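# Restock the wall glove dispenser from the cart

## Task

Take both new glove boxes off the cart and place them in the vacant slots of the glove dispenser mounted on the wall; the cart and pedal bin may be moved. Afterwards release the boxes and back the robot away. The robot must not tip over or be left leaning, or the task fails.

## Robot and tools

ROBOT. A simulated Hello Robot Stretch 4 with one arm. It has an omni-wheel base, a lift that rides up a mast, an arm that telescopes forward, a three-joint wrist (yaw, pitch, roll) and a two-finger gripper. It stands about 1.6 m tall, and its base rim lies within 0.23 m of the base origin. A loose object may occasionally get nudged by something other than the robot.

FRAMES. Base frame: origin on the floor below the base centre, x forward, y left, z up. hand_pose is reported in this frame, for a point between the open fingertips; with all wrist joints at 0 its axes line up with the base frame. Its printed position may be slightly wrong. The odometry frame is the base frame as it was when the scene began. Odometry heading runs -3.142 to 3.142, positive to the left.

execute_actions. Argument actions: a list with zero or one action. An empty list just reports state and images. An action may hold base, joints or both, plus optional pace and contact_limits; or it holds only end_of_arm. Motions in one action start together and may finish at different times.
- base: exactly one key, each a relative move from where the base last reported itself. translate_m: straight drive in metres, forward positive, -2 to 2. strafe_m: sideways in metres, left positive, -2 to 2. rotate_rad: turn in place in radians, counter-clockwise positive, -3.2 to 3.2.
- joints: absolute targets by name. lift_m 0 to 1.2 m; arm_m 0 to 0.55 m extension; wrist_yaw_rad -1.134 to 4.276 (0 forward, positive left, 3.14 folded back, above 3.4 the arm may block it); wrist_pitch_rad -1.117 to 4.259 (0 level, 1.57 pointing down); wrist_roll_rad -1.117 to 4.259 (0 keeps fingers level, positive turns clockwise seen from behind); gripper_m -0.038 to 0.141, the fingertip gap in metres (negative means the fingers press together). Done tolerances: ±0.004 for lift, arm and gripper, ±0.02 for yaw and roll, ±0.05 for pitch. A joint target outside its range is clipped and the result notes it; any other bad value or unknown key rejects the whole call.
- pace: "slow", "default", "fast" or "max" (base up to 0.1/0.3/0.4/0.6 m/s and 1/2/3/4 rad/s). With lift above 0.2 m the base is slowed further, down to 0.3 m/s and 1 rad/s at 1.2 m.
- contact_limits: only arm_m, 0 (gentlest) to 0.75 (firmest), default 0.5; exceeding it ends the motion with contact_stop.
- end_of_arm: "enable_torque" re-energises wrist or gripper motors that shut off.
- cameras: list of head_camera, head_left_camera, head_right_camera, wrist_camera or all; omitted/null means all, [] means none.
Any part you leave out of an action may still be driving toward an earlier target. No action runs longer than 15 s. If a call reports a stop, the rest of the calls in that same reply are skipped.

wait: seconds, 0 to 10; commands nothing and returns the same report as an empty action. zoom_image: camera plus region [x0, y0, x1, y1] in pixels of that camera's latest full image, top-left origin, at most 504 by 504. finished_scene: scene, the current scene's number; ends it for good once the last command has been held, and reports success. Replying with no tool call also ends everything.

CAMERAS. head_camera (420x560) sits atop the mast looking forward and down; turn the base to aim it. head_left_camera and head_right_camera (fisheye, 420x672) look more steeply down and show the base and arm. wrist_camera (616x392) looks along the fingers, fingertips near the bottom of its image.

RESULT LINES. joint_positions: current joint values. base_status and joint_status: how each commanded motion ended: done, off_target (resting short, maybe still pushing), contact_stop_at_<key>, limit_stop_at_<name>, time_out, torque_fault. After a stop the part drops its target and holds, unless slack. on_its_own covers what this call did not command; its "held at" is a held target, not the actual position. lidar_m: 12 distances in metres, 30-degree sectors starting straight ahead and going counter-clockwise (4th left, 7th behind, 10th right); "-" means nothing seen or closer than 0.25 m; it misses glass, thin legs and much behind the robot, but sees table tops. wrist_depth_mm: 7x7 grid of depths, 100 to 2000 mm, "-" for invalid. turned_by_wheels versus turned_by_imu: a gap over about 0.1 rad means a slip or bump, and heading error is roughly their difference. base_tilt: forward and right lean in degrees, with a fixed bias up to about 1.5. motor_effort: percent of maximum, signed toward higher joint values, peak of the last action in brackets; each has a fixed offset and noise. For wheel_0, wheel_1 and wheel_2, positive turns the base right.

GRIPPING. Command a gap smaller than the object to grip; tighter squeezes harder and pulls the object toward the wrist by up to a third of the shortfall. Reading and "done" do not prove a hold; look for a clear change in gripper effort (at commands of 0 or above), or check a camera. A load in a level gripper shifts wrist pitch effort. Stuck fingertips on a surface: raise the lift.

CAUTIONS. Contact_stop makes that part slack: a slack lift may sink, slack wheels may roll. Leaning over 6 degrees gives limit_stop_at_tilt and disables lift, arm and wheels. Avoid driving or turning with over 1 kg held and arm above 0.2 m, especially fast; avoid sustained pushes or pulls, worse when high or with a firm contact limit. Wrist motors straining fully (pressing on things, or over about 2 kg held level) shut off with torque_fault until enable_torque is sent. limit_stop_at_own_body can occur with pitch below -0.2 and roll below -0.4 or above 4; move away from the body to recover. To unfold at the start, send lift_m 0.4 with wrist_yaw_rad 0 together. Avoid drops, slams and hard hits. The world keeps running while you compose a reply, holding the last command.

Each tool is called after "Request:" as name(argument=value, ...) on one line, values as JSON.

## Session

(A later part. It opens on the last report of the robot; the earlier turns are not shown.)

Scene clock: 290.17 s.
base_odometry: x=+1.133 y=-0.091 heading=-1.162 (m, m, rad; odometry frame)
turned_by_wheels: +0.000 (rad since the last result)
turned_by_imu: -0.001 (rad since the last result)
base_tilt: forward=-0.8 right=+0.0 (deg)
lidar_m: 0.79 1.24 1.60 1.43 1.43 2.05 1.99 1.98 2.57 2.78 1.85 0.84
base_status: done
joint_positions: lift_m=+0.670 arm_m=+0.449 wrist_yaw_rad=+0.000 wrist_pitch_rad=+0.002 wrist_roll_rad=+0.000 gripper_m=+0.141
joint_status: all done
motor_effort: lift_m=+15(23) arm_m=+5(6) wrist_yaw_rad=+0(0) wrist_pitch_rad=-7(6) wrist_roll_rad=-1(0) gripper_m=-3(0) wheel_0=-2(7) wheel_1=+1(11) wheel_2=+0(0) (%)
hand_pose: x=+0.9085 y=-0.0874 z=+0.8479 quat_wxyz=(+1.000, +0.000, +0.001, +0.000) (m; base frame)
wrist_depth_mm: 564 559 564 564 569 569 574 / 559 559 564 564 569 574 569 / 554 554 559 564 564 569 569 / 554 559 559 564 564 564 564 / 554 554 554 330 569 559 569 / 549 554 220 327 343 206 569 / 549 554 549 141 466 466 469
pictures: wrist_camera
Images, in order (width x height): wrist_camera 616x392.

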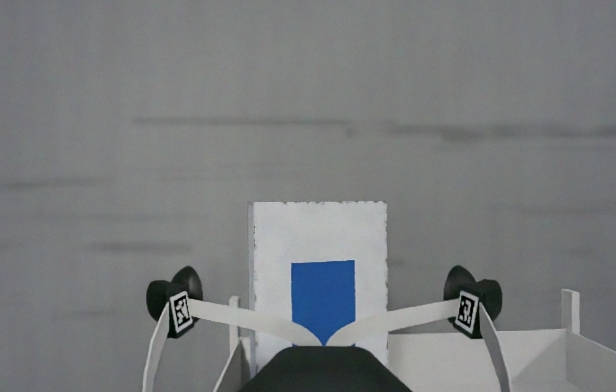

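Request:
execute_actions(actions=[{"base":{"translate_m":0.07},"joints":{"arm_m":0.535},"pace":"slow"}], cameras=["wrist_camera"])

Request:
execute_actions(actions=[{"joints":{"gripper_m":0.075}}], cameras=[])

Request:
execute_actions(actions=[{"joints":{"lift_m":0.85},"pace":"slow"}], cameras=["wrist_camera","head_camera"])

Scene clock: 295.03 s.
base_odometry: x=+1.161 y=-0.155 heading=-1.161 (m, m, rad; odometry frame)
turned_by_wheels: +0.000 (rad since the last result)
turned_by_imu: -0.002 (rad since the last result)
base_tilt: forward=-0.9 right=+0.0 (deg)
lidar_m: 0.73 1.16 1.57 1.41 1.44 2.04 2.01 2.05 2.66 2.77 1.72 0.78
base_status: done
joint_positions: lift_m=+0.670 arm_m=+0.534 wrist_yaw_rad=+0.000 wrist_pitch_rad=+0.002 wrist_roll_rad=+0.000 gripper_m=+0.141
joint_status: all done
motor_effort: lift_m=+15(15) arm_m=+6(6) wrist_yaw_rad=-1(1) wrist_pitch_rad=-9(9) wrist_roll_rad=+0(2) gripper_m=+0(2) wheel_0=+4(2) wheel_1=+6(6) wheel_2=-4(10) (%)
hand_pose: x=+0.9935 y=-0.0873 z=+0.8479 quat_wxyz=(+1.000, +0.000, +0.001, +0.000) (m; base frame)
wrist_depth_mm: 404 407 407 407 413 413 413 / 402 402 407 407 413 413 413 / 402 402 404 404 410 410 410 / 402 404 399 211 407 410 410 / 399 399 195 203 215 407 404 / 397 397 190 198 207 205 407 / 397 397 187 141 206 404 407
pictures: wrist_camera
Images, in order (width x height): wrist_camera 616x392.

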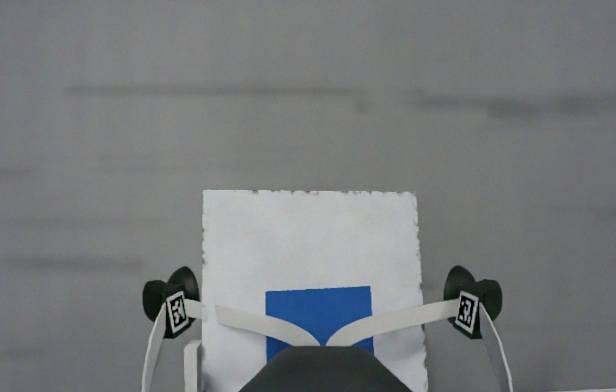

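Scene clock: 296.73 s.
base_odometry: x=+1.161 y=-0.155 heading=-1.161 (m, m, rad; odometry frame)
turned_by_wheels: +0.000 (rad since the last result)
turned_by_imu: -0.001 (rad since the last result)
base_tilt: forward=-0.9 right=+0.0 (deg)
lidar_m: 0.72 1.18 1.57 1.43 1.46 2.04 2.04 2.04 2.68 2.77 1.73 0.76
base_status: not commanded
joint_positions: lift_m=+0.670 arm_m=+0.534 wrist_yaw_rad=+0.002 wrist_pitch_rad=+0.003 wrist_roll_rad=+0.000 gripper_m=+0.076
joint_status: all done
motor_effort: lift_m=+15(15) arm_m=+5(6) wrist_yaw_rad=-6(7) wrist_pitch_rad=-5(8) wrist_roll_rad=-1(1) gripper_m=-24(28) wheel_0=+4(4) wheel_1=+6(6) wheel_2=-4(4) (%)
hand_pose: x=+0.9938 y=-0.0869 z=+0.8478 quat_wxyz=(+1.000, +0.000, +0.001, +0.001) (m; base frame)
wrist_depth_mm: 402 404 407 410 407 413 413 / 404 404 404 407 410 413 410 / 402 404 404 410 402 407 410 / 402 404 404 195 204 410 410 / 402 402 183 189 199 404 407 / 397 399 181 186 195 193 404 / 397 397 179 133 194 402 402
pictures: none
No camera images: the call's "cameras" was empty. Leave "cameras" out to get every camera's image.

Scene clock: 298.97 s.
base_odometry: x=+1.161 y=-0.155 heading=-1.161 (m, m, rad; odometry frame)
turned_by_wheels: +0.000 (rad since the last result)
turned_by_imu: -0.001 (rad since the last result)
base_tilt: forward=-0.9 right=+0.0 (deg)
lidar_m: 0.72 1.16 1.55 1.45 1.47 2.06 2.02 2.05 2.68 2.78 1.75 0.79
base_status: not commanded
joint_positions: lift_m=+0.850 arm_m=+0.534 wrist_yaw_rad=+0.000 wrist_pitch_rad=+0.007 wrist_roll_rad=+0.000 gripper_m=+0.076
joint_status: all done
motor_effort: lift_m=+24(26) arm_m=+5(5) wrist_yaw_rad=-1(5) wrist_pitch_rad=-19(24) wrist_roll_rad=-1(2) gripper_m=-23(27) wheel_0=+4(4) wheel_1=+5(5) wheel_2=-4(4) (%)
hand_pose: x=+0.9936 y=-0.0873 z=+1.0256 quat_wxyz=(+1.000, +0.000, +0.004, +0.000) (m; base frame)
wrist_depth_mm: 402 402 407 410 407 410 413 / 404 404 404 407 407 413 413 / 399 399 402 404 407 407 410 / 399 402 402 195 206 407 410 / 399 399 185 190 199 404 407 / 399 399 182 187 194 193 407 / 397 399 178 134 192 404 407
pictures: head_camera, wrist_camera
Images, in order (width x height): head_camera 420x560, wrist_camera 616x392.

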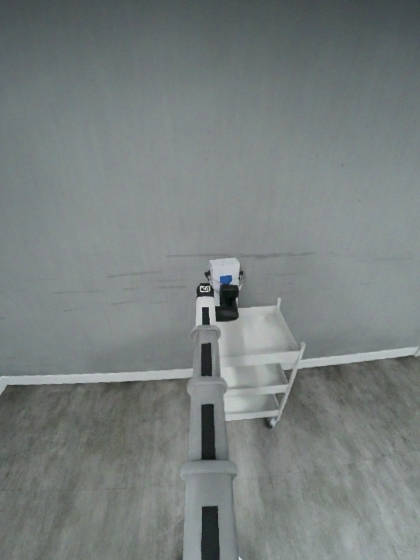

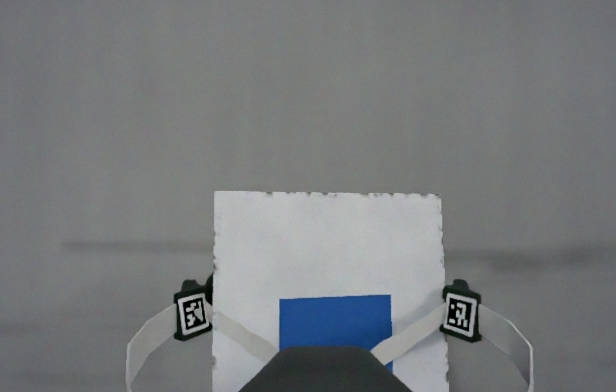

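Request:
execute_actions(actions=[{"base":{"translate_m":-0.15},"joints":{"arm_m":0.05},"pace":"slow"}], cameras=[])

Request:
execute_actions(actions=[{"base":{"rotate_rad":1.592},"joints":{"lift_m":0.76,"wrist_yaw_rad":-0.14,"wrist_pitch_rad":-0.1},"pace":"slow"}], cameras=[])

Request:
execute_actions(actions=[{"base":{"strafe_m":0.52}}], cameras=[])

Request:
execute_actions(actions=[{"base":{"translate_m":0.62},"joints":{"arm_m":0.2}}], cameras=["wrist_camera","head_camera"])

Request:
zoom_image(camera="head_camera", region=[130, 270, 290, 410])

Scene clock: 311.23 s.
base_odometry: x=+1.101 y=-0.017 heading=-1.162 (m, m, rad; odometry frame)
turned_by_wheels: +0.000 (rad since the last result)
turned_by_imu: -0.004 (rad since the last result)
base_tilt: forward=-0.9 right=+0.0 (deg)
lidar_m: 0.43 1.32 1.58 1.41 1.46 2.02 1.89 1.87 2.51 2.79 1.96 0.46
base_status: done
joint_positions: lift_m=+0.850 arm_m=+0.051 wrist_yaw_rad=+0.000 wrist_pitch_rad=+0.007 wrist_roll_rad=+0.000 gripper_m=+0.076
joint_status: all done
motor_effort: lift_m=+24(24) arm_m=-5(3) wrist_yaw_rad=+0(2) wrist_pitch_rad=-23(22) wrist_roll_rad=-1(1) gripper_m=-29(26) wheel_0=-4(8) wheel_1=-5(7) wheel_2=+4(9) (%)
hand_pose: x=+0.5103 y=-0.0874 z=+1.0256 quat_wxyz=(+1.000, +0.000, +0.004, +0.000) (m; base frame)
wrist_depth_mm: 1060 1060 1060 1060 1060 1078 1078 / 1042 1042 1060 1042 1060 1060 1060 / 1042 1042 1042 1060 1060 1060 1060 / 1042 1042 1042 195 206 1078 1060 / 1042 1060 185 190 198 1060 1042 / 1042 1042 182 186 194 193 1060 / 1025 1042 178 134 192 798 1042
pictures: none
No camera images: the call's "cameras" was empty. Leave "cameras" out to get every camera's image.

Scene clock: 314.10 s.
base_odometry: x=+1.101 y=-0.017 heading=+0.429 (m, m, rad; odometry frame)
turned_by_wheels: +1.591 (rad since the last result)
turned_by_imu: +1.569 (rad since the last result)
base_tilt: forward=-0.9 right=+0.0 (deg)
lidar_m: 0.43 1.45 2.09 1.87 1.88 2.51 2.79 1.93 0.93 0.87 1.34 0.47
base_status: done
joint_positions: lift_m=+0.760 arm_m=+0.051 wrist_yaw_rad=-0.140 wrist_pitch_rad=-0.092 wrist_roll_rad=+0.000 gripper_m=+0.076
joint_status: all done
motor_effort: lift_m=+16(23) arm_m=-5(5) wrist_yaw_rad=-1(5) wrist_pitch_rad=-22(26) wrist_roll_rad=+0(2) gripper_m=-22(26) wheel_0=-5(2) wheel_1=-4(8) wheel_2=-4(8) (%)
hand_pose: x=+0.4941 y=-0.1265 z=+0.9650 quat_wxyz=(+0.997, -0.003, -0.046, -0.070) (m; base frame)
wrist_depth_mm: 1229 1255 1336 1397 1430 1499 1464 / 1229 1255 1281 1366 1397 1430 1464 / 1205 1255 1255 1336 1366 1430 1430 / 1182 1229 1229 196 206 1430 1430 / 1160 1205 186 190 200 1397 1430 / 1160 1160 181 187 194 193 1397 / 1025 1098 178 134 191 1281 1336
pictures: none
No camera images: the call's "cameras" was empty. Leave "cameras" out to get every camera's image.

Scene clock: 317.17 s.
base_odometry: x=+0.885 y=+0.455 heading=+0.429 (m, m, rad; odometry frame)
turned_by_wheels: +0.000 (rad since the last result)
turned_by_imu: -0.003 (rad since the last result)
base_tilt: forward=-0.8 right=+0.0 (deg)
lidar_m: 0.44 1.54 1.99 1.68 1.34 1.80 2.81 2.67 1.47 1.39 1.86 0.46
base_status: done
joint_positions: lift_m=+0.760 arm_m=+0.051 wrist_yaw_rad=-0.140 wrist_pitch_rad=-0.092 wrist_roll_rad=+0.000 gripper_m=+0.076
joint_status: not commanded
motor_effort: lift_m=+17(17) arm_m=-5(5) wrist_yaw_rad=+0(1) wrist_pitch_rad=-20(22) wrist_roll_rad=+0(0) gripper_m=-26(25) wheel_0=-1(12) wheel_1=+1(13) wheel_2=+0(5) (%)
hand_pose: x=+0.4940 y=-0.1266 z=+0.9649 quat_wxyz=(+0.996, -0.003, -0.046, -0.070) (m; base frame)
wrist_depth_mm: 1205 1255 1308 1366 1397 1464 1537 / 1205 1229 1281 1336 1366 1464 1499 / 1182 1205 1255 1308 1366 1397 1464 / 1160 1182 1205 197 206 1366 1464 / 1138 1182 186 190 200 1366 1397 / 1118 1160 182 186 193 194 1430 / 1098 1118 178 134 192 1281 1366
pictures: none
No camera images: the call's "cameras" was empty. Leave "cameras" out to get every camera's image.

Scene clock: 320.70 s.
base_odometry: x=+1.449 y=+0.714 heading=+0.430 (m, m, rad; odometry frame)
turned_by_wheels: +0.000 (rad since the last result)
turned_by_imu: -0.002 (rad since the last result)
base_tilt: forward=-0.9 right=+0.0 (deg)
lidar_m: 0.59 0.89 1.17 1.92 1.65 1.82 3.47 2.68 1.55 1.77 1.29 0.64
base_status: done
joint_positions: lift_m=+0.760 arm_m=+0.199 wrist_yaw_rad=-0.140 wrist_pitch_rad=-0.092 wrist_roll_rad=+0.000 gripper_m=+0.076
joint_status: all done
motor_effort: lift_m=+18(17) arm_m=+5(6) wrist_yaw_rad=-1(0) wrist_pitch_rad=-22(25) wrist_roll_rad=-1(0) gripper_m=-26(25) wheel_0=+3(6) wheel_1=+3(8) wheel_2=+0(11) (%)
hand_pose: x=+0.6423 y=-0.1266 z=+0.9649 quat_wxyz=(+0.996, -0.003, -0.046, -0.070) (m; base frame)
wrist_depth_mm: 459 473 492 508 535 554 574 / 452 466 484 504 521 535 559 / 439 459 473 488 512 530 549 / 439 452 462 197 207 517 539 / 430 442 186 190 199 508 530 / 421 433 182 186 194 193 517 / 418 424 178 134 191 488 508
pictures: head_camera, wrist_camera
Images, in order (width x height): head_camera 420x560, wrist_camera 616x392.

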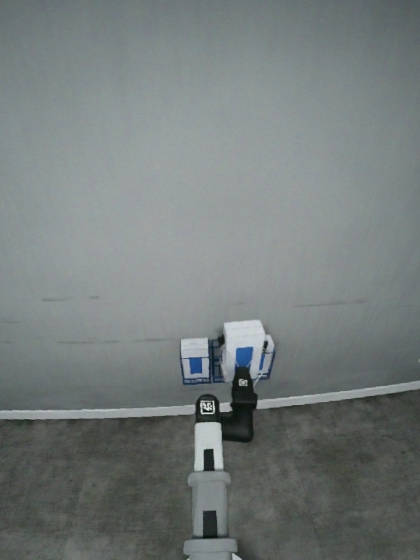

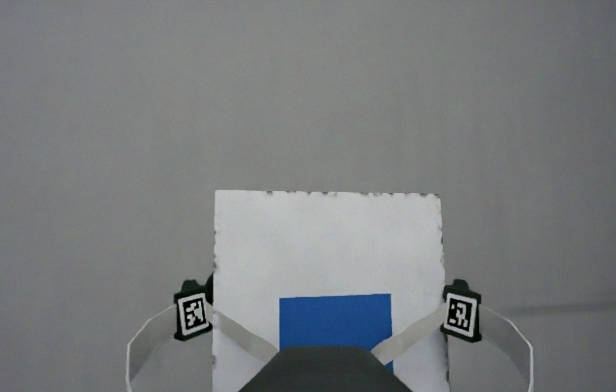

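Region (130, 270, 290, 410) of head_camera's 420x560 image, scaled by 3.150, with more detail than that image has; it fills the top 441 rows of this view, and the rest is white.

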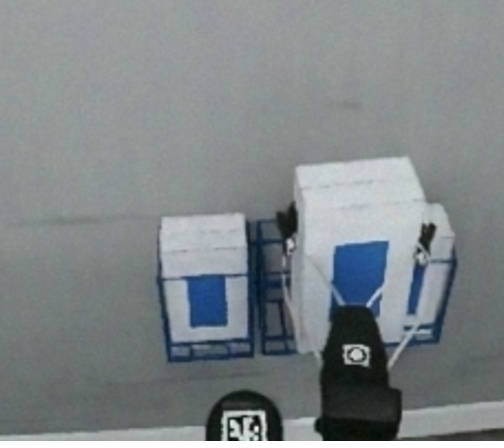

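Request:
execute_actions(actions=[{"base":{"strafe_m":0.065},"joints":{"arm_m":0.39},"pace":"slow"}], cameras=["head_camera"])

Request:
zoom_image(camera="head_camera", region=[150, 280, 290, 400])

Scene clock: 326.57 s.
base_odometry: x=+1.422 y=+0.772 heading=+0.430 (m, m, rad; odometry frame)
turned_by_wheels: +0.000 (rad since the last result)
turned_by_imu: -0.003 (rad since the last result)
base_tilt: forward=-0.8 right=+0.0 (deg)
lidar_m: 0.75 0.88 1.19 1.83 1.62 1.69 3.49 2.77 1.59 1.84 1.25 0.81
base_status: done
joint_positions: lift_m=+0.760 arm_m=+0.389 wrist_yaw_rad=-0.140 wrist_pitch_rad=-0.092 wrist_roll_rad=+0.000 gripper_m=+0.076
joint_status: all done
motor_effort: lift_m=+17(17) arm_m=+5(6) wrist_yaw_rad=+0(1) wrist_pitch_rad=-22(20) wrist_roll_rad=+0(0) gripper_m=-25(26) wheel_0=-6(13) wheel_1=+4(10) wheel_2=+0(2) (%)
hand_pose: x=+0.8323 y=-0.1266 z=+0.9649 quat_wxyz=(+0.996, -0.003, -0.046, -0.070) (m; base frame)
wrist_depth_mm: 270 279 290 300 310 324 336 / 266 274 285 296 304 319 329 / 260 270 278 289 300 310 322 / 257 266 271 196 207 306 315 / 252 262 186 190 200 301 310 / 249 255 182 186 193 193 304 / 245 251 178 134 191 287 300
pictures: head_camera
Images, in order (width x height): head_camera 420x560.

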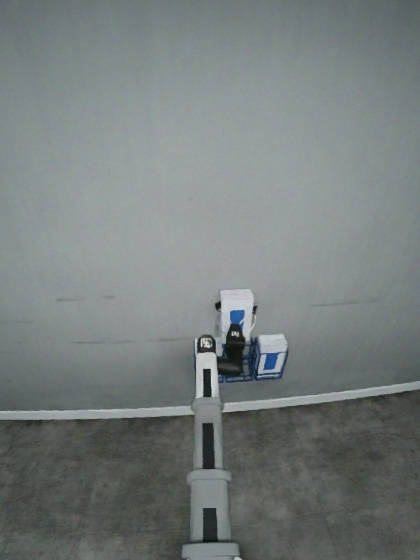

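Region (150, 280, 290, 400) of head_camera's 420x560 image, scaled by 3.600, with more detail than that image has; it fills the top 432 rows of this view, and the rest is white.

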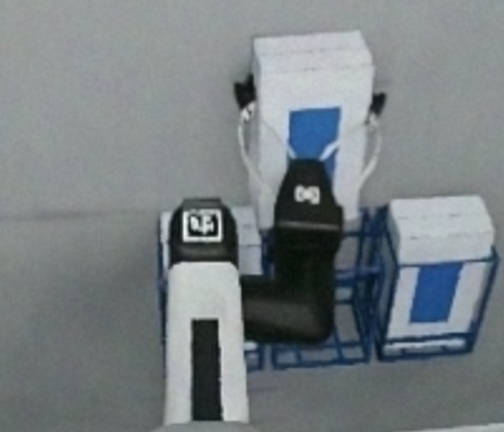

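Request:
execute_actions(actions=[{"joints":{"lift_m":0.69},"pace":"slow"}], cameras=["head_camera"])

Request:
zoom_image(camera="head_camera", region=[170, 290, 290, 400])

Scene clock: 330.83 s.
base_odometry: x=+1.422 y=+0.772 heading=+0.429 (m, m, rad; odometry frame)
turned_by_wheels: +0.000 (rad since the last result)
turned_by_imu: -0.002 (rad since the last result)
base_tilt: forward=-0.9 right=+0.0 (deg)
lidar_m: 0.76 0.89 1.17 1.84 1.63 1.72 3.48 2.78 1.61 1.84 1.30 0.77
base_status: not commanded
joint_positions: lift_m=+0.691 arm_m=+0.389 wrist_yaw_rad=-0.145 wrist_pitch_rad=-0.115 wrist_roll_rad=+0.002 gripper_m=+0.076
joint_status: all done
on_its_own: wrist_pitch_rad is at rest, and its effort (+43) is outside its rest range (-23 to +23)
motor_effort: lift_m=+8(18) arm_m=+5(5) wrist_yaw_rad=+13(13) wrist_pitch_rad=+43(43) wrist_roll_rad=-4(4) gripper_m=-25(26) wheel_0=-5(6) wheel_1=+2(4) wheel_2=+0(0) (%)
hand_pose: x=+0.8310 y=-0.1278 z=+0.9023 quat_wxyz=(+0.996, -0.003, -0.058, -0.072) (m; base frame)
wrist_depth_mm: 277 287 300 309 324 340 353 / 271 281 291 303 317 330 343 / 265 276 285 296 307 322 334 / 260 267 273 198 208 312 325 / 253 263 188 192 201 304 315 / 249 255 182 188 194 189 307 / 243 250 179 136 190 287 300
pictures: head_camera
Images, in order (width x height): head_camera 420x560.

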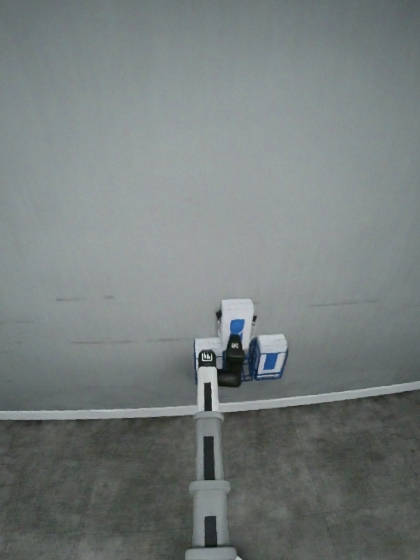

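Region (170, 290, 290, 400) of head_camera's 420x560 image, scaled by 4.200, with more detail than that image has; it fills the top 462 rows of this view, and the rest is white.

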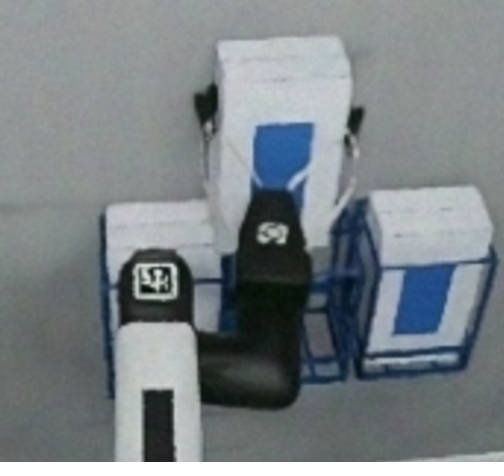

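Request:
execute_actions(actions=[{"joints":{"lift_m":0.76},"pace":"slow"}], cameras=[])

Request:
execute_actions(actions=[{"base":{"strafe_m":-0.017},"pace":"slow"}], cameras=[])

Request:
execute_actions(actions=[{"joints":{"lift_m":0.69},"pace":"slow"}], cameras=["head_camera"])

Request:
zoom_image(camera="head_camera", region=[170, 290, 290, 400])

Scene clock: 334.70 s.
base_odometry: x=+1.422 y=+0.772 heading=+0.429 (m, m, rad; odometry frame)
turned_by_wheels: +0.000 (rad since the last result)
turned_by_imu: -0.001 (rad since the last result)
base_tilt: forward=-0.8 right=+0.0 (deg)
lidar_m: 0.76 0.88 1.20 1.85 1.63 1.70 3.48 2.77 1.61 1.85 1.30 0.80
base_status: not commanded
joint_positions: lift_m=+0.760 arm_m=+0.389 wrist_yaw_rad=-0.140 wrist_pitch_rad=-0.093 wrist_roll_rad=+0.000 gripper_m=+0.076
joint_status: all done
motor_effort: lift_m=+24(23) arm_m=+5(5) wrist_yaw_rad=+1(13) wrist_pitch_rad=-23(44) wrist_roll_rad=-2(5) gripper_m=-25(31) wheel_0=-6(6) wheel_1=+2(2) wheel_2=+0(0) (%)
hand_pose: x=+0.8322 y=-0.1267 z=+0.9644 quat_wxyz=(+0.996, -0.003, -0.046, -0.070) (m; base frame)
wrist_depth_mm: 268 278 290 300 314 325 336 / 265 274 285 294 307 320 332 / 260 268 279 290 300 314 322 / 256 265 272 198 207 307 317 / 252 262 187 191 201 301 309 / 249 256 182 187 195 193 304 / 245 251 178 134 191 287 298
pictures: none
No camera images: the call's "cameras" was empty. Leave "cameras" out to get every camera's image.

Scene clock: 335.77 s.
base_odometry: x=+1.429 y=+0.757 heading=+0.429 (m, m, rad; odometry frame)
turned_by_wheels: +0.000 (rad since the last result)
turned_by_imu: -0.001 (rad since the last result)
base_tilt: forward=-0.9 right=+0.0 (deg)
lidar_m: 0.76 0.90 1.17 1.86 1.63 1.75 3.47 2.77 1.59 1.82 1.27 0.79
base_status: done
joint_positions: lift_m=+0.760 arm_m=+0.389 wrist_yaw_rad=-0.140 wrist_pitch_rad=-0.093 wrist_roll_rad=+0.000 gripper_m=+0.076
joint_status: not commanded
motor_effort: lift_m=+24(23) arm_m=+5(5) wrist_yaw_rad=+0(1) wrist_pitch_rad=-21(20) wrist_roll_rad=-2(1) gripper_m=-28(30) wheel_0=+3(8) wheel_1=-6(8) wheel_2=+0(0) (%)
hand_pose: x=+0.8323 y=-0.1267 z=+0.9644 quat_wxyz=(+0.996, -0.003, -0.046, -0.070) (m; base frame)
wrist_depth_mm: 270 279 290 301 312 327 338 / 266 274 285 296 306 322 330 / 260 270 281 290 301 312 325 / 257 266 272 198 207 307 319 / 254 262 187 191 200 301 312 / 249 256 182 186 195 193 304 / 245 251 178 134 192 289 300
pictures: none
No camera images: the call's "cameras" was empty. Leave "cameras" out to get every camera's image.

Scene clock: 337.23 s.
base_odometry: x=+1.429 y=+0.757 heading=+0.429 (m, m, rad; odometry frame)
turned_by_wheels: +0.000 (rad since the last result)
turned_by_imu: -0.001 (rad since the last result)
base_tilt: forward=-0.9 right=+0.0 (deg)
lidar_m: 0.76 0.87 1.19 1.85 1.63 1.76 3.49 2.75 1.58 1.82 1.28 0.78
base_status: not commanded
joint_positions: lift_m=+0.690 arm_m=+0.389 wrist_yaw_rad=-0.140 wrist_pitch_rad=-0.092 wrist_roll_rad=+0.000 gripper_m=+0.076
joint_status: all done
motor_effort: lift_m=+16(24) arm_m=+5(5) wrist_yaw_rad=+0(0) wrist_pitch_rad=-23(22) wrist_roll_rad=-1(2) gripper_m=-27(32) wheel_0=+3(3) wheel_1=-5(6) wheel_2=+0(0) (%)
hand_pose: x=+0.8323 y=-0.1267 z=+0.8950 quat_wxyz=(+0.996, -0.003, -0.046, -0.070) (m; base frame)
wrist_depth_mm: 271 279 290 298 314 327 338 / 266 276 286 296 306 320 330 / 262 270 281 290 301 312 325 / 258 266 272 197 208 307 319 / 254 263 186 191 200 301 312 / 250 255 182 187 195 193 304 / 246 252 178 134 191 289 300
pictures: head_camera
Images, in order (width x height): head_camera 420x560.

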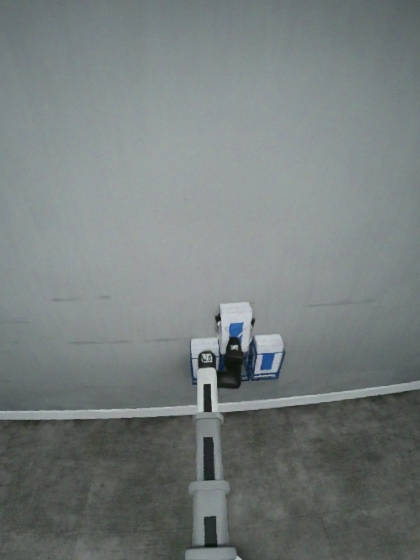

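Region (170, 290, 290, 400) of head_camera's 420x560 image, scaled by 4.200, with more detail than that image has; it fills the top 462 rows of this view, and the rest is white.

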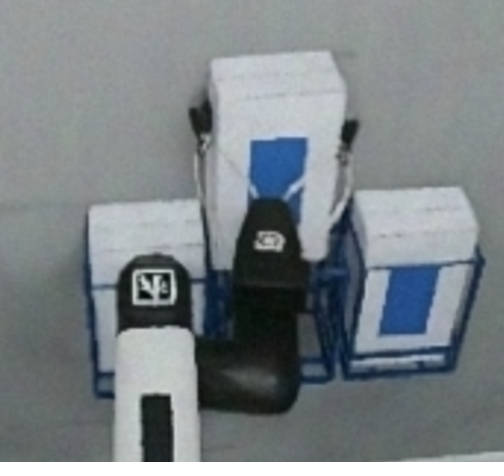

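Request:
execute_actions(actions=[{"joints":{"lift_m":0.645},"pace":"slow"}], cameras=["head_camera"])

Request:
zoom_image(camera="head_camera", region=[170, 290, 290, 400])

Scene clock: 339.50 s.
base_odometry: x=+1.429 y=+0.757 heading=+0.429 (m, m, rad; odometry frame)
turned_by_wheels: +0.000 (rad since the last result)
turned_by_imu: -0.001 (rad since the last result)
base_tilt: forward=-0.9 right=+0.0 (deg)
lidar_m: 0.76 0.88 1.18 1.86 1.62 1.74 3.48 2.74 1.60 1.83 1.29 0.79
base_status: not commanded
joint_positions: lift_m=+0.646 arm_m=+0.389 wrist_yaw_rad=-0.144 wrist_pitch_rad=-0.124 wrist_roll_rad=+0.002 gripper_m=+0.076
joint_status: all done
on_its_own: wrist_pitch_rad is at rest, and its effort (+67) is outside its rest range (-23 to +23)
motor_effort: lift_m=+5(16) arm_m=+5(5) wrist_yaw_rad=+13(13) wrist_pitch_rad=+67(69) wrist_roll_rad=-6(6) gripper_m=-29(27) wheel_0=+0(3) wheel_1=-6(6) wheel_2=+0(0) (%)
hand_pose: x=+0.8307 y=-0.1277 z=+0.8601 quat_wxyz=(+0.995, -0.003, -0.062, -0.072) (m; base frame)
wrist_depth_mm: 281 291 303 315 329 345 359 / 274 285 296 307 319 334 347 / 267 277 286 300 310 324 336 / 260 270 276 200 208 315 327 / 255 264 190 193 202 306 319 / 249 256 182 188 195 189 307 / 244 250 177 136 190 287 300
pictures: head_camera
Images, in order (width x height): head_camera 420x560.

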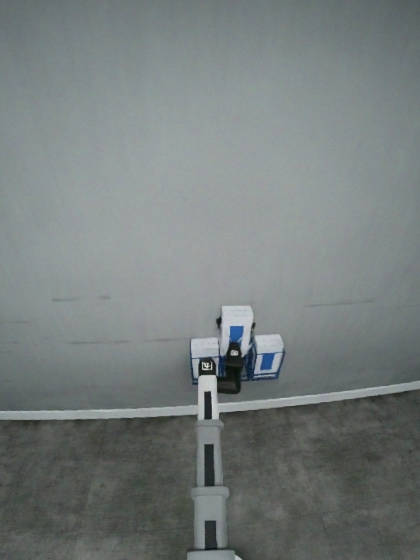

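Region (170, 290, 290, 400) of head_camera's 420x560 image, scaled by 4.200, with more detail than that image has; it fills the top 462 rows of this view, and the rest is white.

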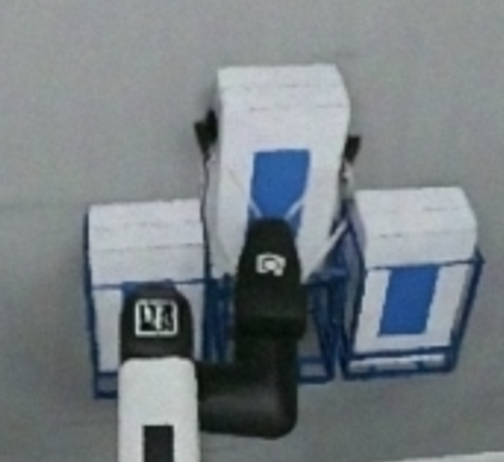

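Request:
execute_actions(actions=[{"joints":{"lift_m":0.70},"pace":"slow"}], cameras=[])

Request:
execute_actions(actions=[{"base":{"strafe_m":-0.006},"joints":{"arm_m":0.40,"wrist_pitch_rad":-0.13},"pace":"slow"}], cameras=[])

Request:
execute_actions(actions=[{"joints":{"lift_m":0.655},"pace":"slow"}], cameras=["head_camera"])

Request:
zoom_image(camera="head_camera", region=[170, 290, 290, 400])

Scene clock: 346.90 s.
base_odometry: x=+1.429 y=+0.757 heading=+0.429 (m, m, rad; odometry frame)
turned_by_wheels: +0.000 (rad since the last result)
turned_by_imu: -0.002 (rad since the last result)
base_tilt: forward=-0.8 right=+0.0 (deg)
lidar_m: 0.74 0.89 1.20 1.87 1.61 1.76 3.48 2.73 1.57 1.84 1.27 0.79
base_status: not commanded
joint_positions: lift_m=+0.700 arm_m=+0.389 wrist_yaw_rad=-0.140 wrist_pitch_rad=-0.093 wrist_roll_rad=+0.000 gripper_m=+0.076
joint_status: all done
motor_effort: lift_m=+24(23) arm_m=+5(5) wrist_yaw_rad=+1(12) wrist_pitch_rad=-21(68) wrist_roll_rad=-1(7) gripper_m=-27(27) wheel_0=+0(0) wheel_1=-6(6) wheel_2=+0(0) (%)
hand_pose: x=+0.8322 y=-0.1268 z=+0.9045 quat_wxyz=(+0.996, -0.003, -0.046, -0.070) (m; base frame)
wrist_depth_mm: 270 281 290 300 312 327 338 / 266 274 286 296 307 320 330 / 260 268 279 290 301 312 325 / 257 265 273 198 208 309 317 / 253 262 187 191 200 301 310 / 250 255 182 187 194 193 306 / 246 252 178 134 191 289 300
pictures: none
No camera images: the call's "cameras" was empty. Leave "cameras" out to get every camera's image.

Scene clock: 347.83 s.
base_odometry: x=+1.431 y=+0.752 heading=+0.429 (m, m, rad; odometry frame)
turned_by_wheels: +0.000 (rad since the last result)
turned_by_imu: +0.000 (rad since the last result)
base_tilt: forward=-0.8 right=+0.0 (deg)
lidar_m: 0.75 0.88 1.19 1.87 1.63 1.74 3.47 2.76 1.56 1.82 1.28 0.78
base_status: done
joint_positions: lift_m=+0.700 arm_m=+0.399 wrist_yaw_rad=-0.140 wrist_pitch_rad=-0.122 wrist_roll_rad=+0.000 gripper_m=+0.076
joint_status: all done
motor_effort: lift_m=+24(24) arm_m=+5(5) wrist_yaw_rad=+1(2) wrist_pitch_rad=-19(29) wrist_roll_rad=-1(2) gripper_m=-26(23) wheel_0=+6(6) wheel_1=-4(9) wheel_2=+0(1) (%)
hand_pose: x=+0.8413 y=-0.1266 z=+0.9130 quat_wxyz=(+0.996, -0.004, -0.061, -0.070) (m; base frame)
wrist_depth_mm: 267 277 286 298 310 324 334 / 262 271 279 291 304 314 327 / 256 265 274 285 294 307 317 / 251 259 265 198 208 300 310 / 246 254 187 191 200 293 303 / 241 248 181 186 195 193 294 / 236 242 178 134 191 278 287
pictures: none
No camera images: the call's "cameras" was empty. Leave "cameras" out to get every camera's image.

Scene clock: 349.07 s.
base_odometry: x=+1.431 y=+0.752 heading=+0.429 (m, m, rad; odometry frame)
turned_by_wheels: +0.000 (rad since the last result)
turned_by_imu: -0.001 (rad since the last result)
base_tilt: forward=-0.9 right=+0.0 (deg)
lidar_m: 0.75 0.90 1.20 1.85 1.65 1.74 3.49 2.73 1.57 1.83 1.28 0.79
base_status: not commanded
joint_positions: lift_m=+0.656 arm_m=+0.399 wrist_yaw_rad=-0.142 wrist_pitch_rad=-0.139 wrist_roll_rad=+0.001 gripper_m=+0.076
joint_status: all done
on_its_own: wrist_pitch_rad is at rest, and its effort (+27) is outside its rest range (-23 to +23)
motor_effort: lift_m=+10(25) arm_m=+6(5) wrist_yaw_rad=+6(6) wrist_pitch_rad=+27(27) wrist_roll_rad=-3(3) gripper_m=-28(27) wheel_0=+4(6) wheel_1=-4(4) wheel_2=+0(0) (%)
hand_pose: x=+0.8404 y=-0.1270 z=+0.8740 quat_wxyz=(+0.995, -0.004, -0.070, -0.071) (m; base frame)
wrist_depth_mm: 272 283 293 306 319 332 345 / 266 276 285 297 309 322 338 / 259 270 278 290 301 312 325 / 252 262 266 198 209 303 314 / 247 254 189 192 201 294 304 / 241 248 182 187 195 193 294 / 236 242 178 135 190 277 290
pictures: head_camera
Images, in order (width x height): head_camera 420x560.

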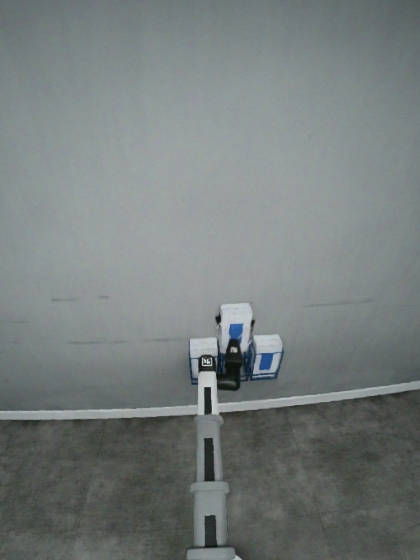

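Region (170, 290, 290, 400) of head_camera's 420x560 image, scaled by 4.200, with more detail than that image has; it fills the top 462 rows of this view, and the rest is white.

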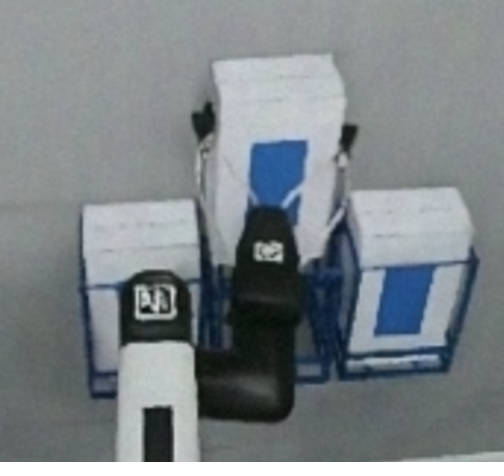

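Request:
execute_actions(actions=[{"joints":{"lift_m":0.70},"pace":"slow"}], cameras=[])

Request:
execute_actions(actions=[{"joints":{"wrist_roll_rad":-0.06},"pace":"slow"}], cameras=[])

Request:
execute_actions(actions=[{"joints":{"lift_m":0.655},"pace":"slow"}], cameras=["head_camera"])

Request:
zoom_image(camera="head_camera", region=[170, 290, 290, 400])

Scene clock: 355.23 s.
base_odometry: x=+1.431 y=+0.752 heading=+0.429 (m, m, rad; odometry frame)
turned_by_wheels: +0.000 (rad since the last result)
turned_by_imu: -0.002 (rad since the last result)
base_tilt: forward=-0.8 right=+0.0 (deg)
lidar_m: 0.76 0.88 1.19 1.86 1.63 1.75 3.48 2.73 1.59 1.83 1.30 0.80
base_status: not commanded
joint_positions: lift_m=+0.700 arm_m=+0.399 wrist_yaw_rad=-0.140 wrist_pitch_rad=-0.123 wrist_roll_rad=+0.000 gripper_m=+0.076
joint_status: all done
motor_effort: lift_m=+24(23) arm_m=+5(5) wrist_yaw_rad=+1(6) wrist_pitch_rad=-20(26) wrist_roll_rad=-1(3) gripper_m=-26(25) wheel_0=+4(4) wheel_1=-4(4) wheel_2=+0(0) (%)
hand_pose: x=+0.8413 y=-0.1266 z=+0.9131 quat_wxyz=(+0.996, -0.004, -0.061, -0.070) (m; base frame)
wrist_depth_mm: 266 276 286 300 310 324 334 / 262 270 281 291 301 317 325 / 256 264 276 283 296 307 319 / 250 259 263 198 207 298 310 / 246 254 187 191 200 293 301 / 240 248 182 187 195 193 294 / 236 242 178 134 191 277 287
pictures: none
No camera images: the call's "cameras" was empty. Leave "cameras" out to get every camera's image.

Scene clock: 355.77 s.
base_odometry: x=+1.431 y=+0.752 heading=+0.429 (m, m, rad; odometry frame)
turned_by_wheels: +0.000 (rad since the last result)
turned_by_imu: +0.000 (rad since the last result)
base_tilt: forward=-0.9 right=+0.0 (deg)
lidar_m: 0.75 0.89 1.18 1.87 1.65 1.73 3.48 2.75 1.57 1.83 1.27 0.79
base_status: not commanded
joint_positions: lift_m=+0.700 arm_m=+0.399 wrist_yaw_rad=-0.140 wrist_pitch_rad=-0.123 wrist_roll_rad=-0.060 gripper_m=+0.076
joint_status: all done
motor_effort: lift_m=+24(24) arm_m=+5(5) wrist_yaw_rad=+1(1) wrist_pitch_rad=-23(22) wrist_roll_rad=-3(4) gripper_m=-23(23) wheel_0=+4(4) wheel_1=-4(4) wheel_2=+0(0) (%)
hand_pose: x=+0.8413 y=-0.1266 z=+0.9131 quat_wxyz=(+0.995, -0.034, -0.059, -0.072) (m; base frame)
wrist_depth_mm: 265 274 283 296 309 322 332 / 259 268 278 289 301 314 325 / 254 262 272 283 296 307 319 / 250 257 264 198 208 300 309 / 246 253 187 191 200 294 303 / 239 247 182 186 195 193 297 / 236 241 178 134 191 278 289
pictures: none
No camera images: the call's "cameras" was empty. Leave "cameras" out to get every camera's image.

Scene clock: 357.00 s.
base_odometry: x=+1.431 y=+0.752 heading=+0.429 (m, m, rad; odometry frame)
turned_by_wheels: +0.000 (rad since the last result)
turned_by_imu: -0.001 (rad since the last result)
base_tilt: forward=-0.9 right=+0.0 (deg)
lidar_m: 0.75 0.89 1.20 1.87 1.65 1.77 3.46 2.74 1.57 1.83 1.29 0.78
base_status: not commanded
joint_positions: lift_m=+0.655 arm_m=+0.399 wrist_yaw_rad=-0.141 wrist_pitch_rad=-0.123 wrist_roll_rad=-0.060 gripper_m=+0.076
joint_status: all done
motor_effort: lift_m=+16(24) arm_m=+5(5) wrist_yaw_rad=+1(1) wrist_pitch_rad=-21(23) wrist_roll_rad=+1(2) gripper_m=-27(25) wheel_0=+4(4) wheel_1=-4(4) wheel_2=+0(0) (%)
hand_pose: x=+0.8413 y=-0.1267 z=+0.8687 quat_wxyz=(+0.995, -0.034, -0.059, -0.072) (m; base frame)
wrist_depth_mm: 263 273 283 297 309 322 334 / 259 268 278 290 301 315 327 / 254 263 274 283 294 307 319 / 250 256 264 196 206 301 312 / 245 253 186 190 200 293 304 / 240 247 181 186 194 193 297 / 236 241 178 134 191 278 291
pictures: head_camera
Images, in order (width x height): head_camera 420x560.

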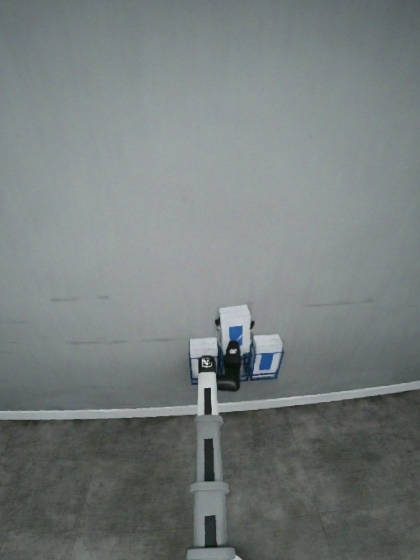

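Region (170, 290, 290, 400) of head_camera's 420x560 image, scaled by 4.200, with more detail than that image has; it fills the top 462 rows of this view, and the rest is white.

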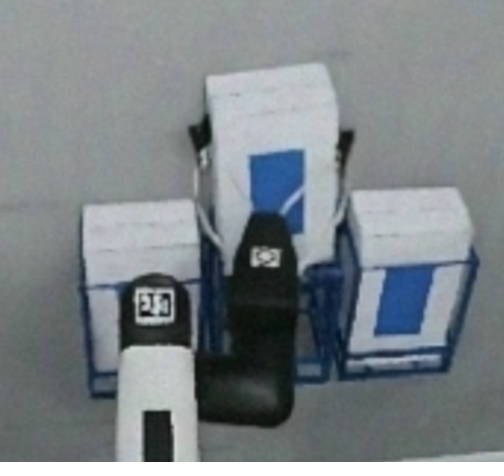

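Request:
execute_actions(actions=[{"joints":{"lift_m":0.60},"pace":"slow"}], cameras=[])

Request:
execute_actions(actions=[{"joints":{"lift_m":0.56,"wrist_roll_rad":-0.04},"pace":"slow"}], cameras=["head_camera","wrist_camera"])

Request:
zoom_image(camera="head_camera", region=[170, 290, 290, 400])

Scene clock: 360.57 s.
base_odometry: x=+1.431 y=+0.752 heading=+0.429 (m, m, rad; odometry frame)
turned_by_wheels: +0.000 (rad since the last result)
turned_by_imu: -0.001 (rad since the last result)
base_tilt: forward=-0.9 right=+0.0 (deg)
lidar_m: 0.74 0.90 1.18 1.86 1.65 1.76 3.47 2.75 1.56 1.83 1.28 0.81
base_status: not commanded
joint_positions: lift_m=+0.600 arm_m=+0.399 wrist_yaw_rad=-0.143 wrist_pitch_rad=-0.123 wrist_roll_rad=-0.060 gripper_m=+0.076
joint_status: all done
motor_effort: lift_m=+16(19) arm_m=+5(5) wrist_yaw_rad=+7(8) wrist_pitch_rad=-19(23) wrist_roll_rad=+2(1) gripper_m=-25(28) wheel_0=+4(4) wheel_1=-4(4) wheel_2=+0(0) (%)
hand_pose: x=+0.8410 y=-0.1272 z=+0.8139 quat_wxyz=(+0.995, -0.034, -0.059, -0.073) (m; base frame)
wrist_depth_mm: 264 273 286 297 309 324 336 / 258 267 278 290 301 315 329 / 253 263 273 283 296 307 322 / 250 258 264 196 205 300 312 / 245 254 186 190 198 294 304 / 239 247 182 186 194 193 298 / 236 242 179 135 192 279 293
pictures: none
No camera images: the call's "cameras" was empty. Leave "cameras" out to get every camera's image.

Scene clock: 361.73 s.
base_odometry: x=+1.431 y=+0.752 heading=+0.429 (m, m, rad; odometry frame)
turned_by_wheels: +0.000 (rad since the last result)
turned_by_imu: -0.001 (rad since the last result)
base_tilt: forward=-0.8 right=+0.0 (deg)
lidar_m: 0.75 0.90 1.19 1.86 1.64 1.76 3.49 2.74 1.60 1.82 1.31 0.80
base_status: not commanded
joint_positions: lift_m=+0.560 arm_m=+0.399 wrist_yaw_rad=-0.145 wrist_pitch_rad=-0.125 wrist_roll_rad=-0.041 gripper_m=+0.076
joint_status: all done
on_its_own: wrist_yaw_rad is at rest, and its effort (+16) is outside its rest range (-13 to +13)
motor_effort: lift_m=+16(15) arm_m=+5(5) wrist_yaw_rad=+16(15) wrist_pitch_rad=-17(17) wrist_roll_rad=+3(2) gripper_m=-26(25) wheel_0=+2(4) wheel_1=-4(4) wheel_2=+0(0) (%)
hand_pose: x=+0.8406 y=-0.1279 z=+0.7743 quat_wxyz=(+0.995, -0.025, -0.061, -0.074) (m; base frame)
wrist_depth_mm: 264 276 286 298 312 325 340 / 259 270 279 291 303 317 330 / 254 265 274 285 296 310 324 / 250 258 265 195 205 304 314 / 245 254 185 190 198 294 306 / 239 247 181 186 193 185 300 / 170 168 179 136 192 207 204
pictures: head_camera, wrist_camera
Images, in order (width x height): head_camera 420x560, wrist_camera 616x392.

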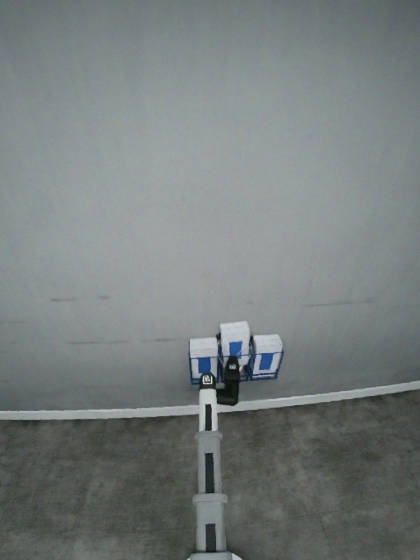

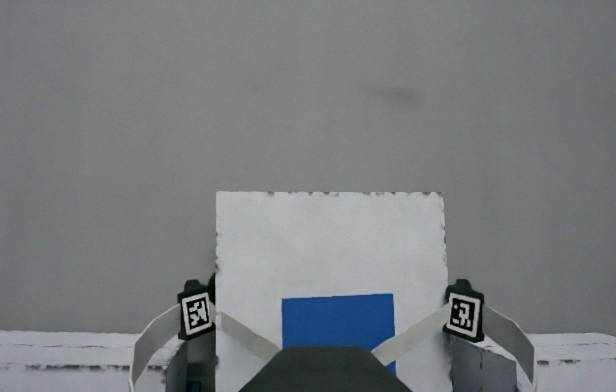

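Region (170, 290, 290, 400) of head_camera's 420x560 image, scaled by 4.200, with more detail than that image has; it fills the top 462 rows of this view, and the rest is white.

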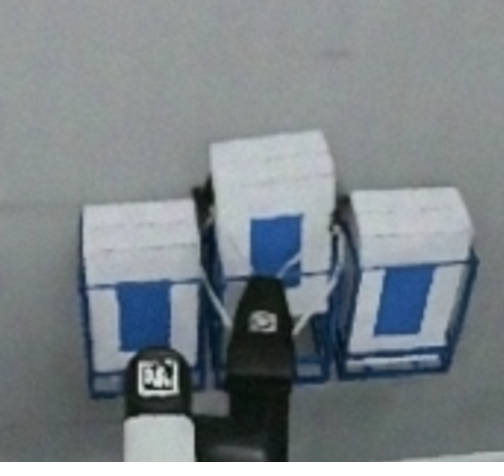

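Request:
execute_actions(actions=[{"joints":{"gripper_m":0.125},"pace":"slow"}], cameras=["wrist_camera"])

Request:
execute_actions(actions=[{"joints":{"lift_m":0.60},"pace":"slow"}], cameras=[])

Request:
execute_actions(actions=[{"joints":{"arm_m":0.1,"wrist_yaw_rad":0,"wrist_roll_rad":0,"wrist_pitch_rad":0}}], cameras=[])

Request:
execute_actions(actions=[{"joints":{"lift_m":0.5}}], cameras=["wrist_camera"])

Scene clock: 367.20 s.
base_odometry: x=+1.431 y=+0.752 heading=+0.429 (m, m, rad; odometry frame)
turned_by_wheels: +0.000 (rad since the last result)
turned_by_imu: -0.002 (rad since the last result)
base_tilt: forward=-0.8 right=+0.0 (deg)
lidar_m: 0.76 0.89 1.20 1.86 1.65 1.73 3.47 2.73 1.57 1.83 1.29 0.79
base_status: not commanded
joint_positions: lift_m=+0.560 arm_m=+0.399 wrist_yaw_rad=-0.141 wrist_pitch_rad=-0.128 wrist_roll_rad=-0.040 gripper_m=+0.125
joint_status: all done
motor_effort: lift_m=+15(15) arm_m=+4(5) wrist_yaw_rad=+2(19) wrist_pitch_rad=-6(17) wrist_roll_rad=+1(5) gripper_m=-1(24) wheel_0=+1(2) wheel_1=-3(4) wheel_2=+0(0) (%)
hand_pose: x=+0.8412 y=-0.1267 z=+0.7753 quat_wxyz=(+0.995, -0.025, -0.062, -0.071) (m; base frame)
wrist_depth_mm: 266 277 287 298 312 325 338 / 260 270 279 291 303 317 330 / 255 264 274 285 296 309 320 / 251 258 268 277 289 300 312 / 245 254 263 272 282 294 304 / 240 247 198 200 203 214 296 / 177 171 191 135 198 224 221
pictures: wrist_camera
Images, in order (width x height): wrist_camera 616x392.

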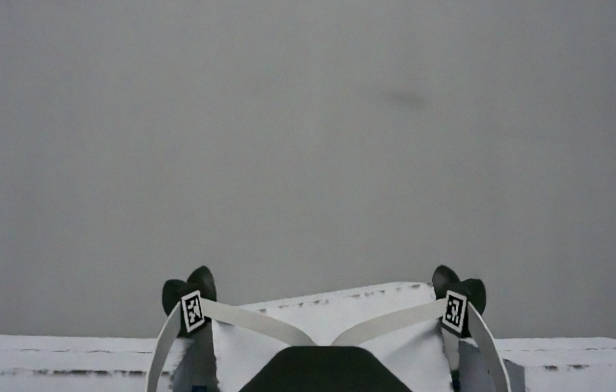

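Scene clock: 368.37 s.
base_odometry: x=+1.431 y=+0.752 heading=+0.429 (m, m, rad; odometry frame)
turned_by_wheels: +0.000 (rad since the last result)
turned_by_imu: +0.000 (rad since the last result)
base_tilt: forward=-0.8 right=-0.1 (deg)
lidar_m: 0.76 0.89 1.18 1.86 1.63 1.75 3.48 2.75 1.58 1.83 1.29 0.79
base_status: not commanded
joint_positions: lift_m=+0.600 arm_m=+0.399 wrist_yaw_rad=-0.141 wrist_pitch_rad=-0.128 wrist_roll_rad=-0.040 gripper_m=+0.125
joint_status: all done
motor_effort: lift_m=+22(23) arm_m=+5(5) wrist_yaw_rad=+1(2) wrist_pitch_rad=-6(7) wrist_roll_rad=+1(2) gripper_m=-3(1) wheel_0=+1(1) wheel_1=-4(3) wheel_2=+0(0) (%)
hand_pose: x=+0.8412 y=-0.1266 z=+0.8148 quat_wxyz=(+0.995, -0.025, -0.062, -0.071) (m; base frame)
wrist_depth_mm: 266 277 287 300 312 327 338 / 262 270 279 291 304 317 327 / 255 265 274 285 296 309 320 / 250 258 268 278 290 300 312 / 246 254 263 272 281 294 303 / 240 247 202 265 272 213 296 / 236 241 250 135 201 278 289
pictures: none
No camera images: the call's "cameras" was empty. Leave "cameras" out to get every camera's image.

Scene clock: 370.37 s.
base_odometry: x=+1.431 y=+0.752 heading=+0.429 (m, m, rad; odometry frame)
turned_by_wheels: +0.000 (rad since the last result)
turned_by_imu: -0.001 (rad since the last result)
base_tilt: forward=-0.9 right=+0.0 (deg)
lidar_m: 0.75 0.88 1.18 1.86 1.64 1.77 3.48 2.72 1.59 1.82 1.30 0.80
base_status: not commanded
joint_positions: lift_m=+0.600 arm_m=+0.101 wrist_yaw_rad=+0.000 wrist_pitch_rad=+0.002 wrist_roll_rad=+0.000 gripper_m=+0.125
joint_status: all done
motor_effort: lift_m=+18(22) arm_m=-5(6) wrist_yaw_rad=+0(27) wrist_pitch_rad=-9(36) wrist_roll_rad=+1(13) gripper_m=-1(4) wheel_0=-1(1) wheel_1=-3(3) wheel_2=-1(1) (%)
hand_pose: x=+0.5603 y=-0.0874 z=+0.7776 quat_wxyz=(+1.000, +0.000, +0.001, +0.000) (m; base frame)
wrist_depth_mm: 554 559 559 559 559 569 564 / 549 554 559 559 564 564 564 / 554 559 559 554 554 559 559 / 554 554 554 554 559 554 559 / 554 549 549 554 554 554 554 / 549 549 202 469 449 213 554 / 544 549 462 135 455 459 549
pictures: none
No camera images: the call's "cameras" was empty. Leave "cameras" out to get every camera's image.

Scene clock: 371.80 s.
base_odometry: x=+1.431 y=+0.752 heading=+0.429 (m, m, rad; odometry frame)
turned_by_wheels: +0.000 (rad since the last result)
turned_by_imu: -0.001 (rad since the last result)
base_tilt: forward=-0.8 right=+0.0 (deg)
lidar_m: 0.74 0.87 1.19 1.86 1.64 1.76 3.47 2.75 1.58 1.81 1.27 0.79
base_status: not commanded
joint_positions: lift_m=+0.500 arm_m=+0.101 wrist_yaw_rad=+0.000 wrist_pitch_rad=+0.002 wrist_roll_rad=+0.000 gripper_m=+0.125
joint_status: all done
motor_effort: lift_m=+15(21) arm_m=-5(5) wrist_yaw_rad=+0(1) wrist_pitch_rad=-7(8) wrist_roll_rad=+1(1) gripper_m=-1(1) wheel_0=-1(1) wheel_1=-3(3) wheel_2=-1(1) (%)
hand_pose: x=+0.5603 y=-0.0874 z=+0.6779 quat_wxyz=(+1.000, +0.000, +0.001, +0.000) (m; base frame)
wrist_depth_mm: 559 559 554 554 564 559 564 / 554 554 564 559 559 559 564 / 549 559 559 559 554 559 559 / 554 554 549 480 477 462 559 / 549 554 466 466 466 462 554 / 544 554 203 466 445 213 554 / 544 544 462 135 445 462 549
pictures: wrist_camera
Images, in order (width x height): wrist_camera 616x392.

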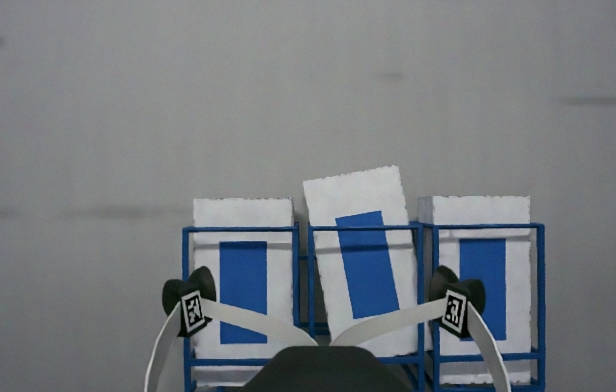

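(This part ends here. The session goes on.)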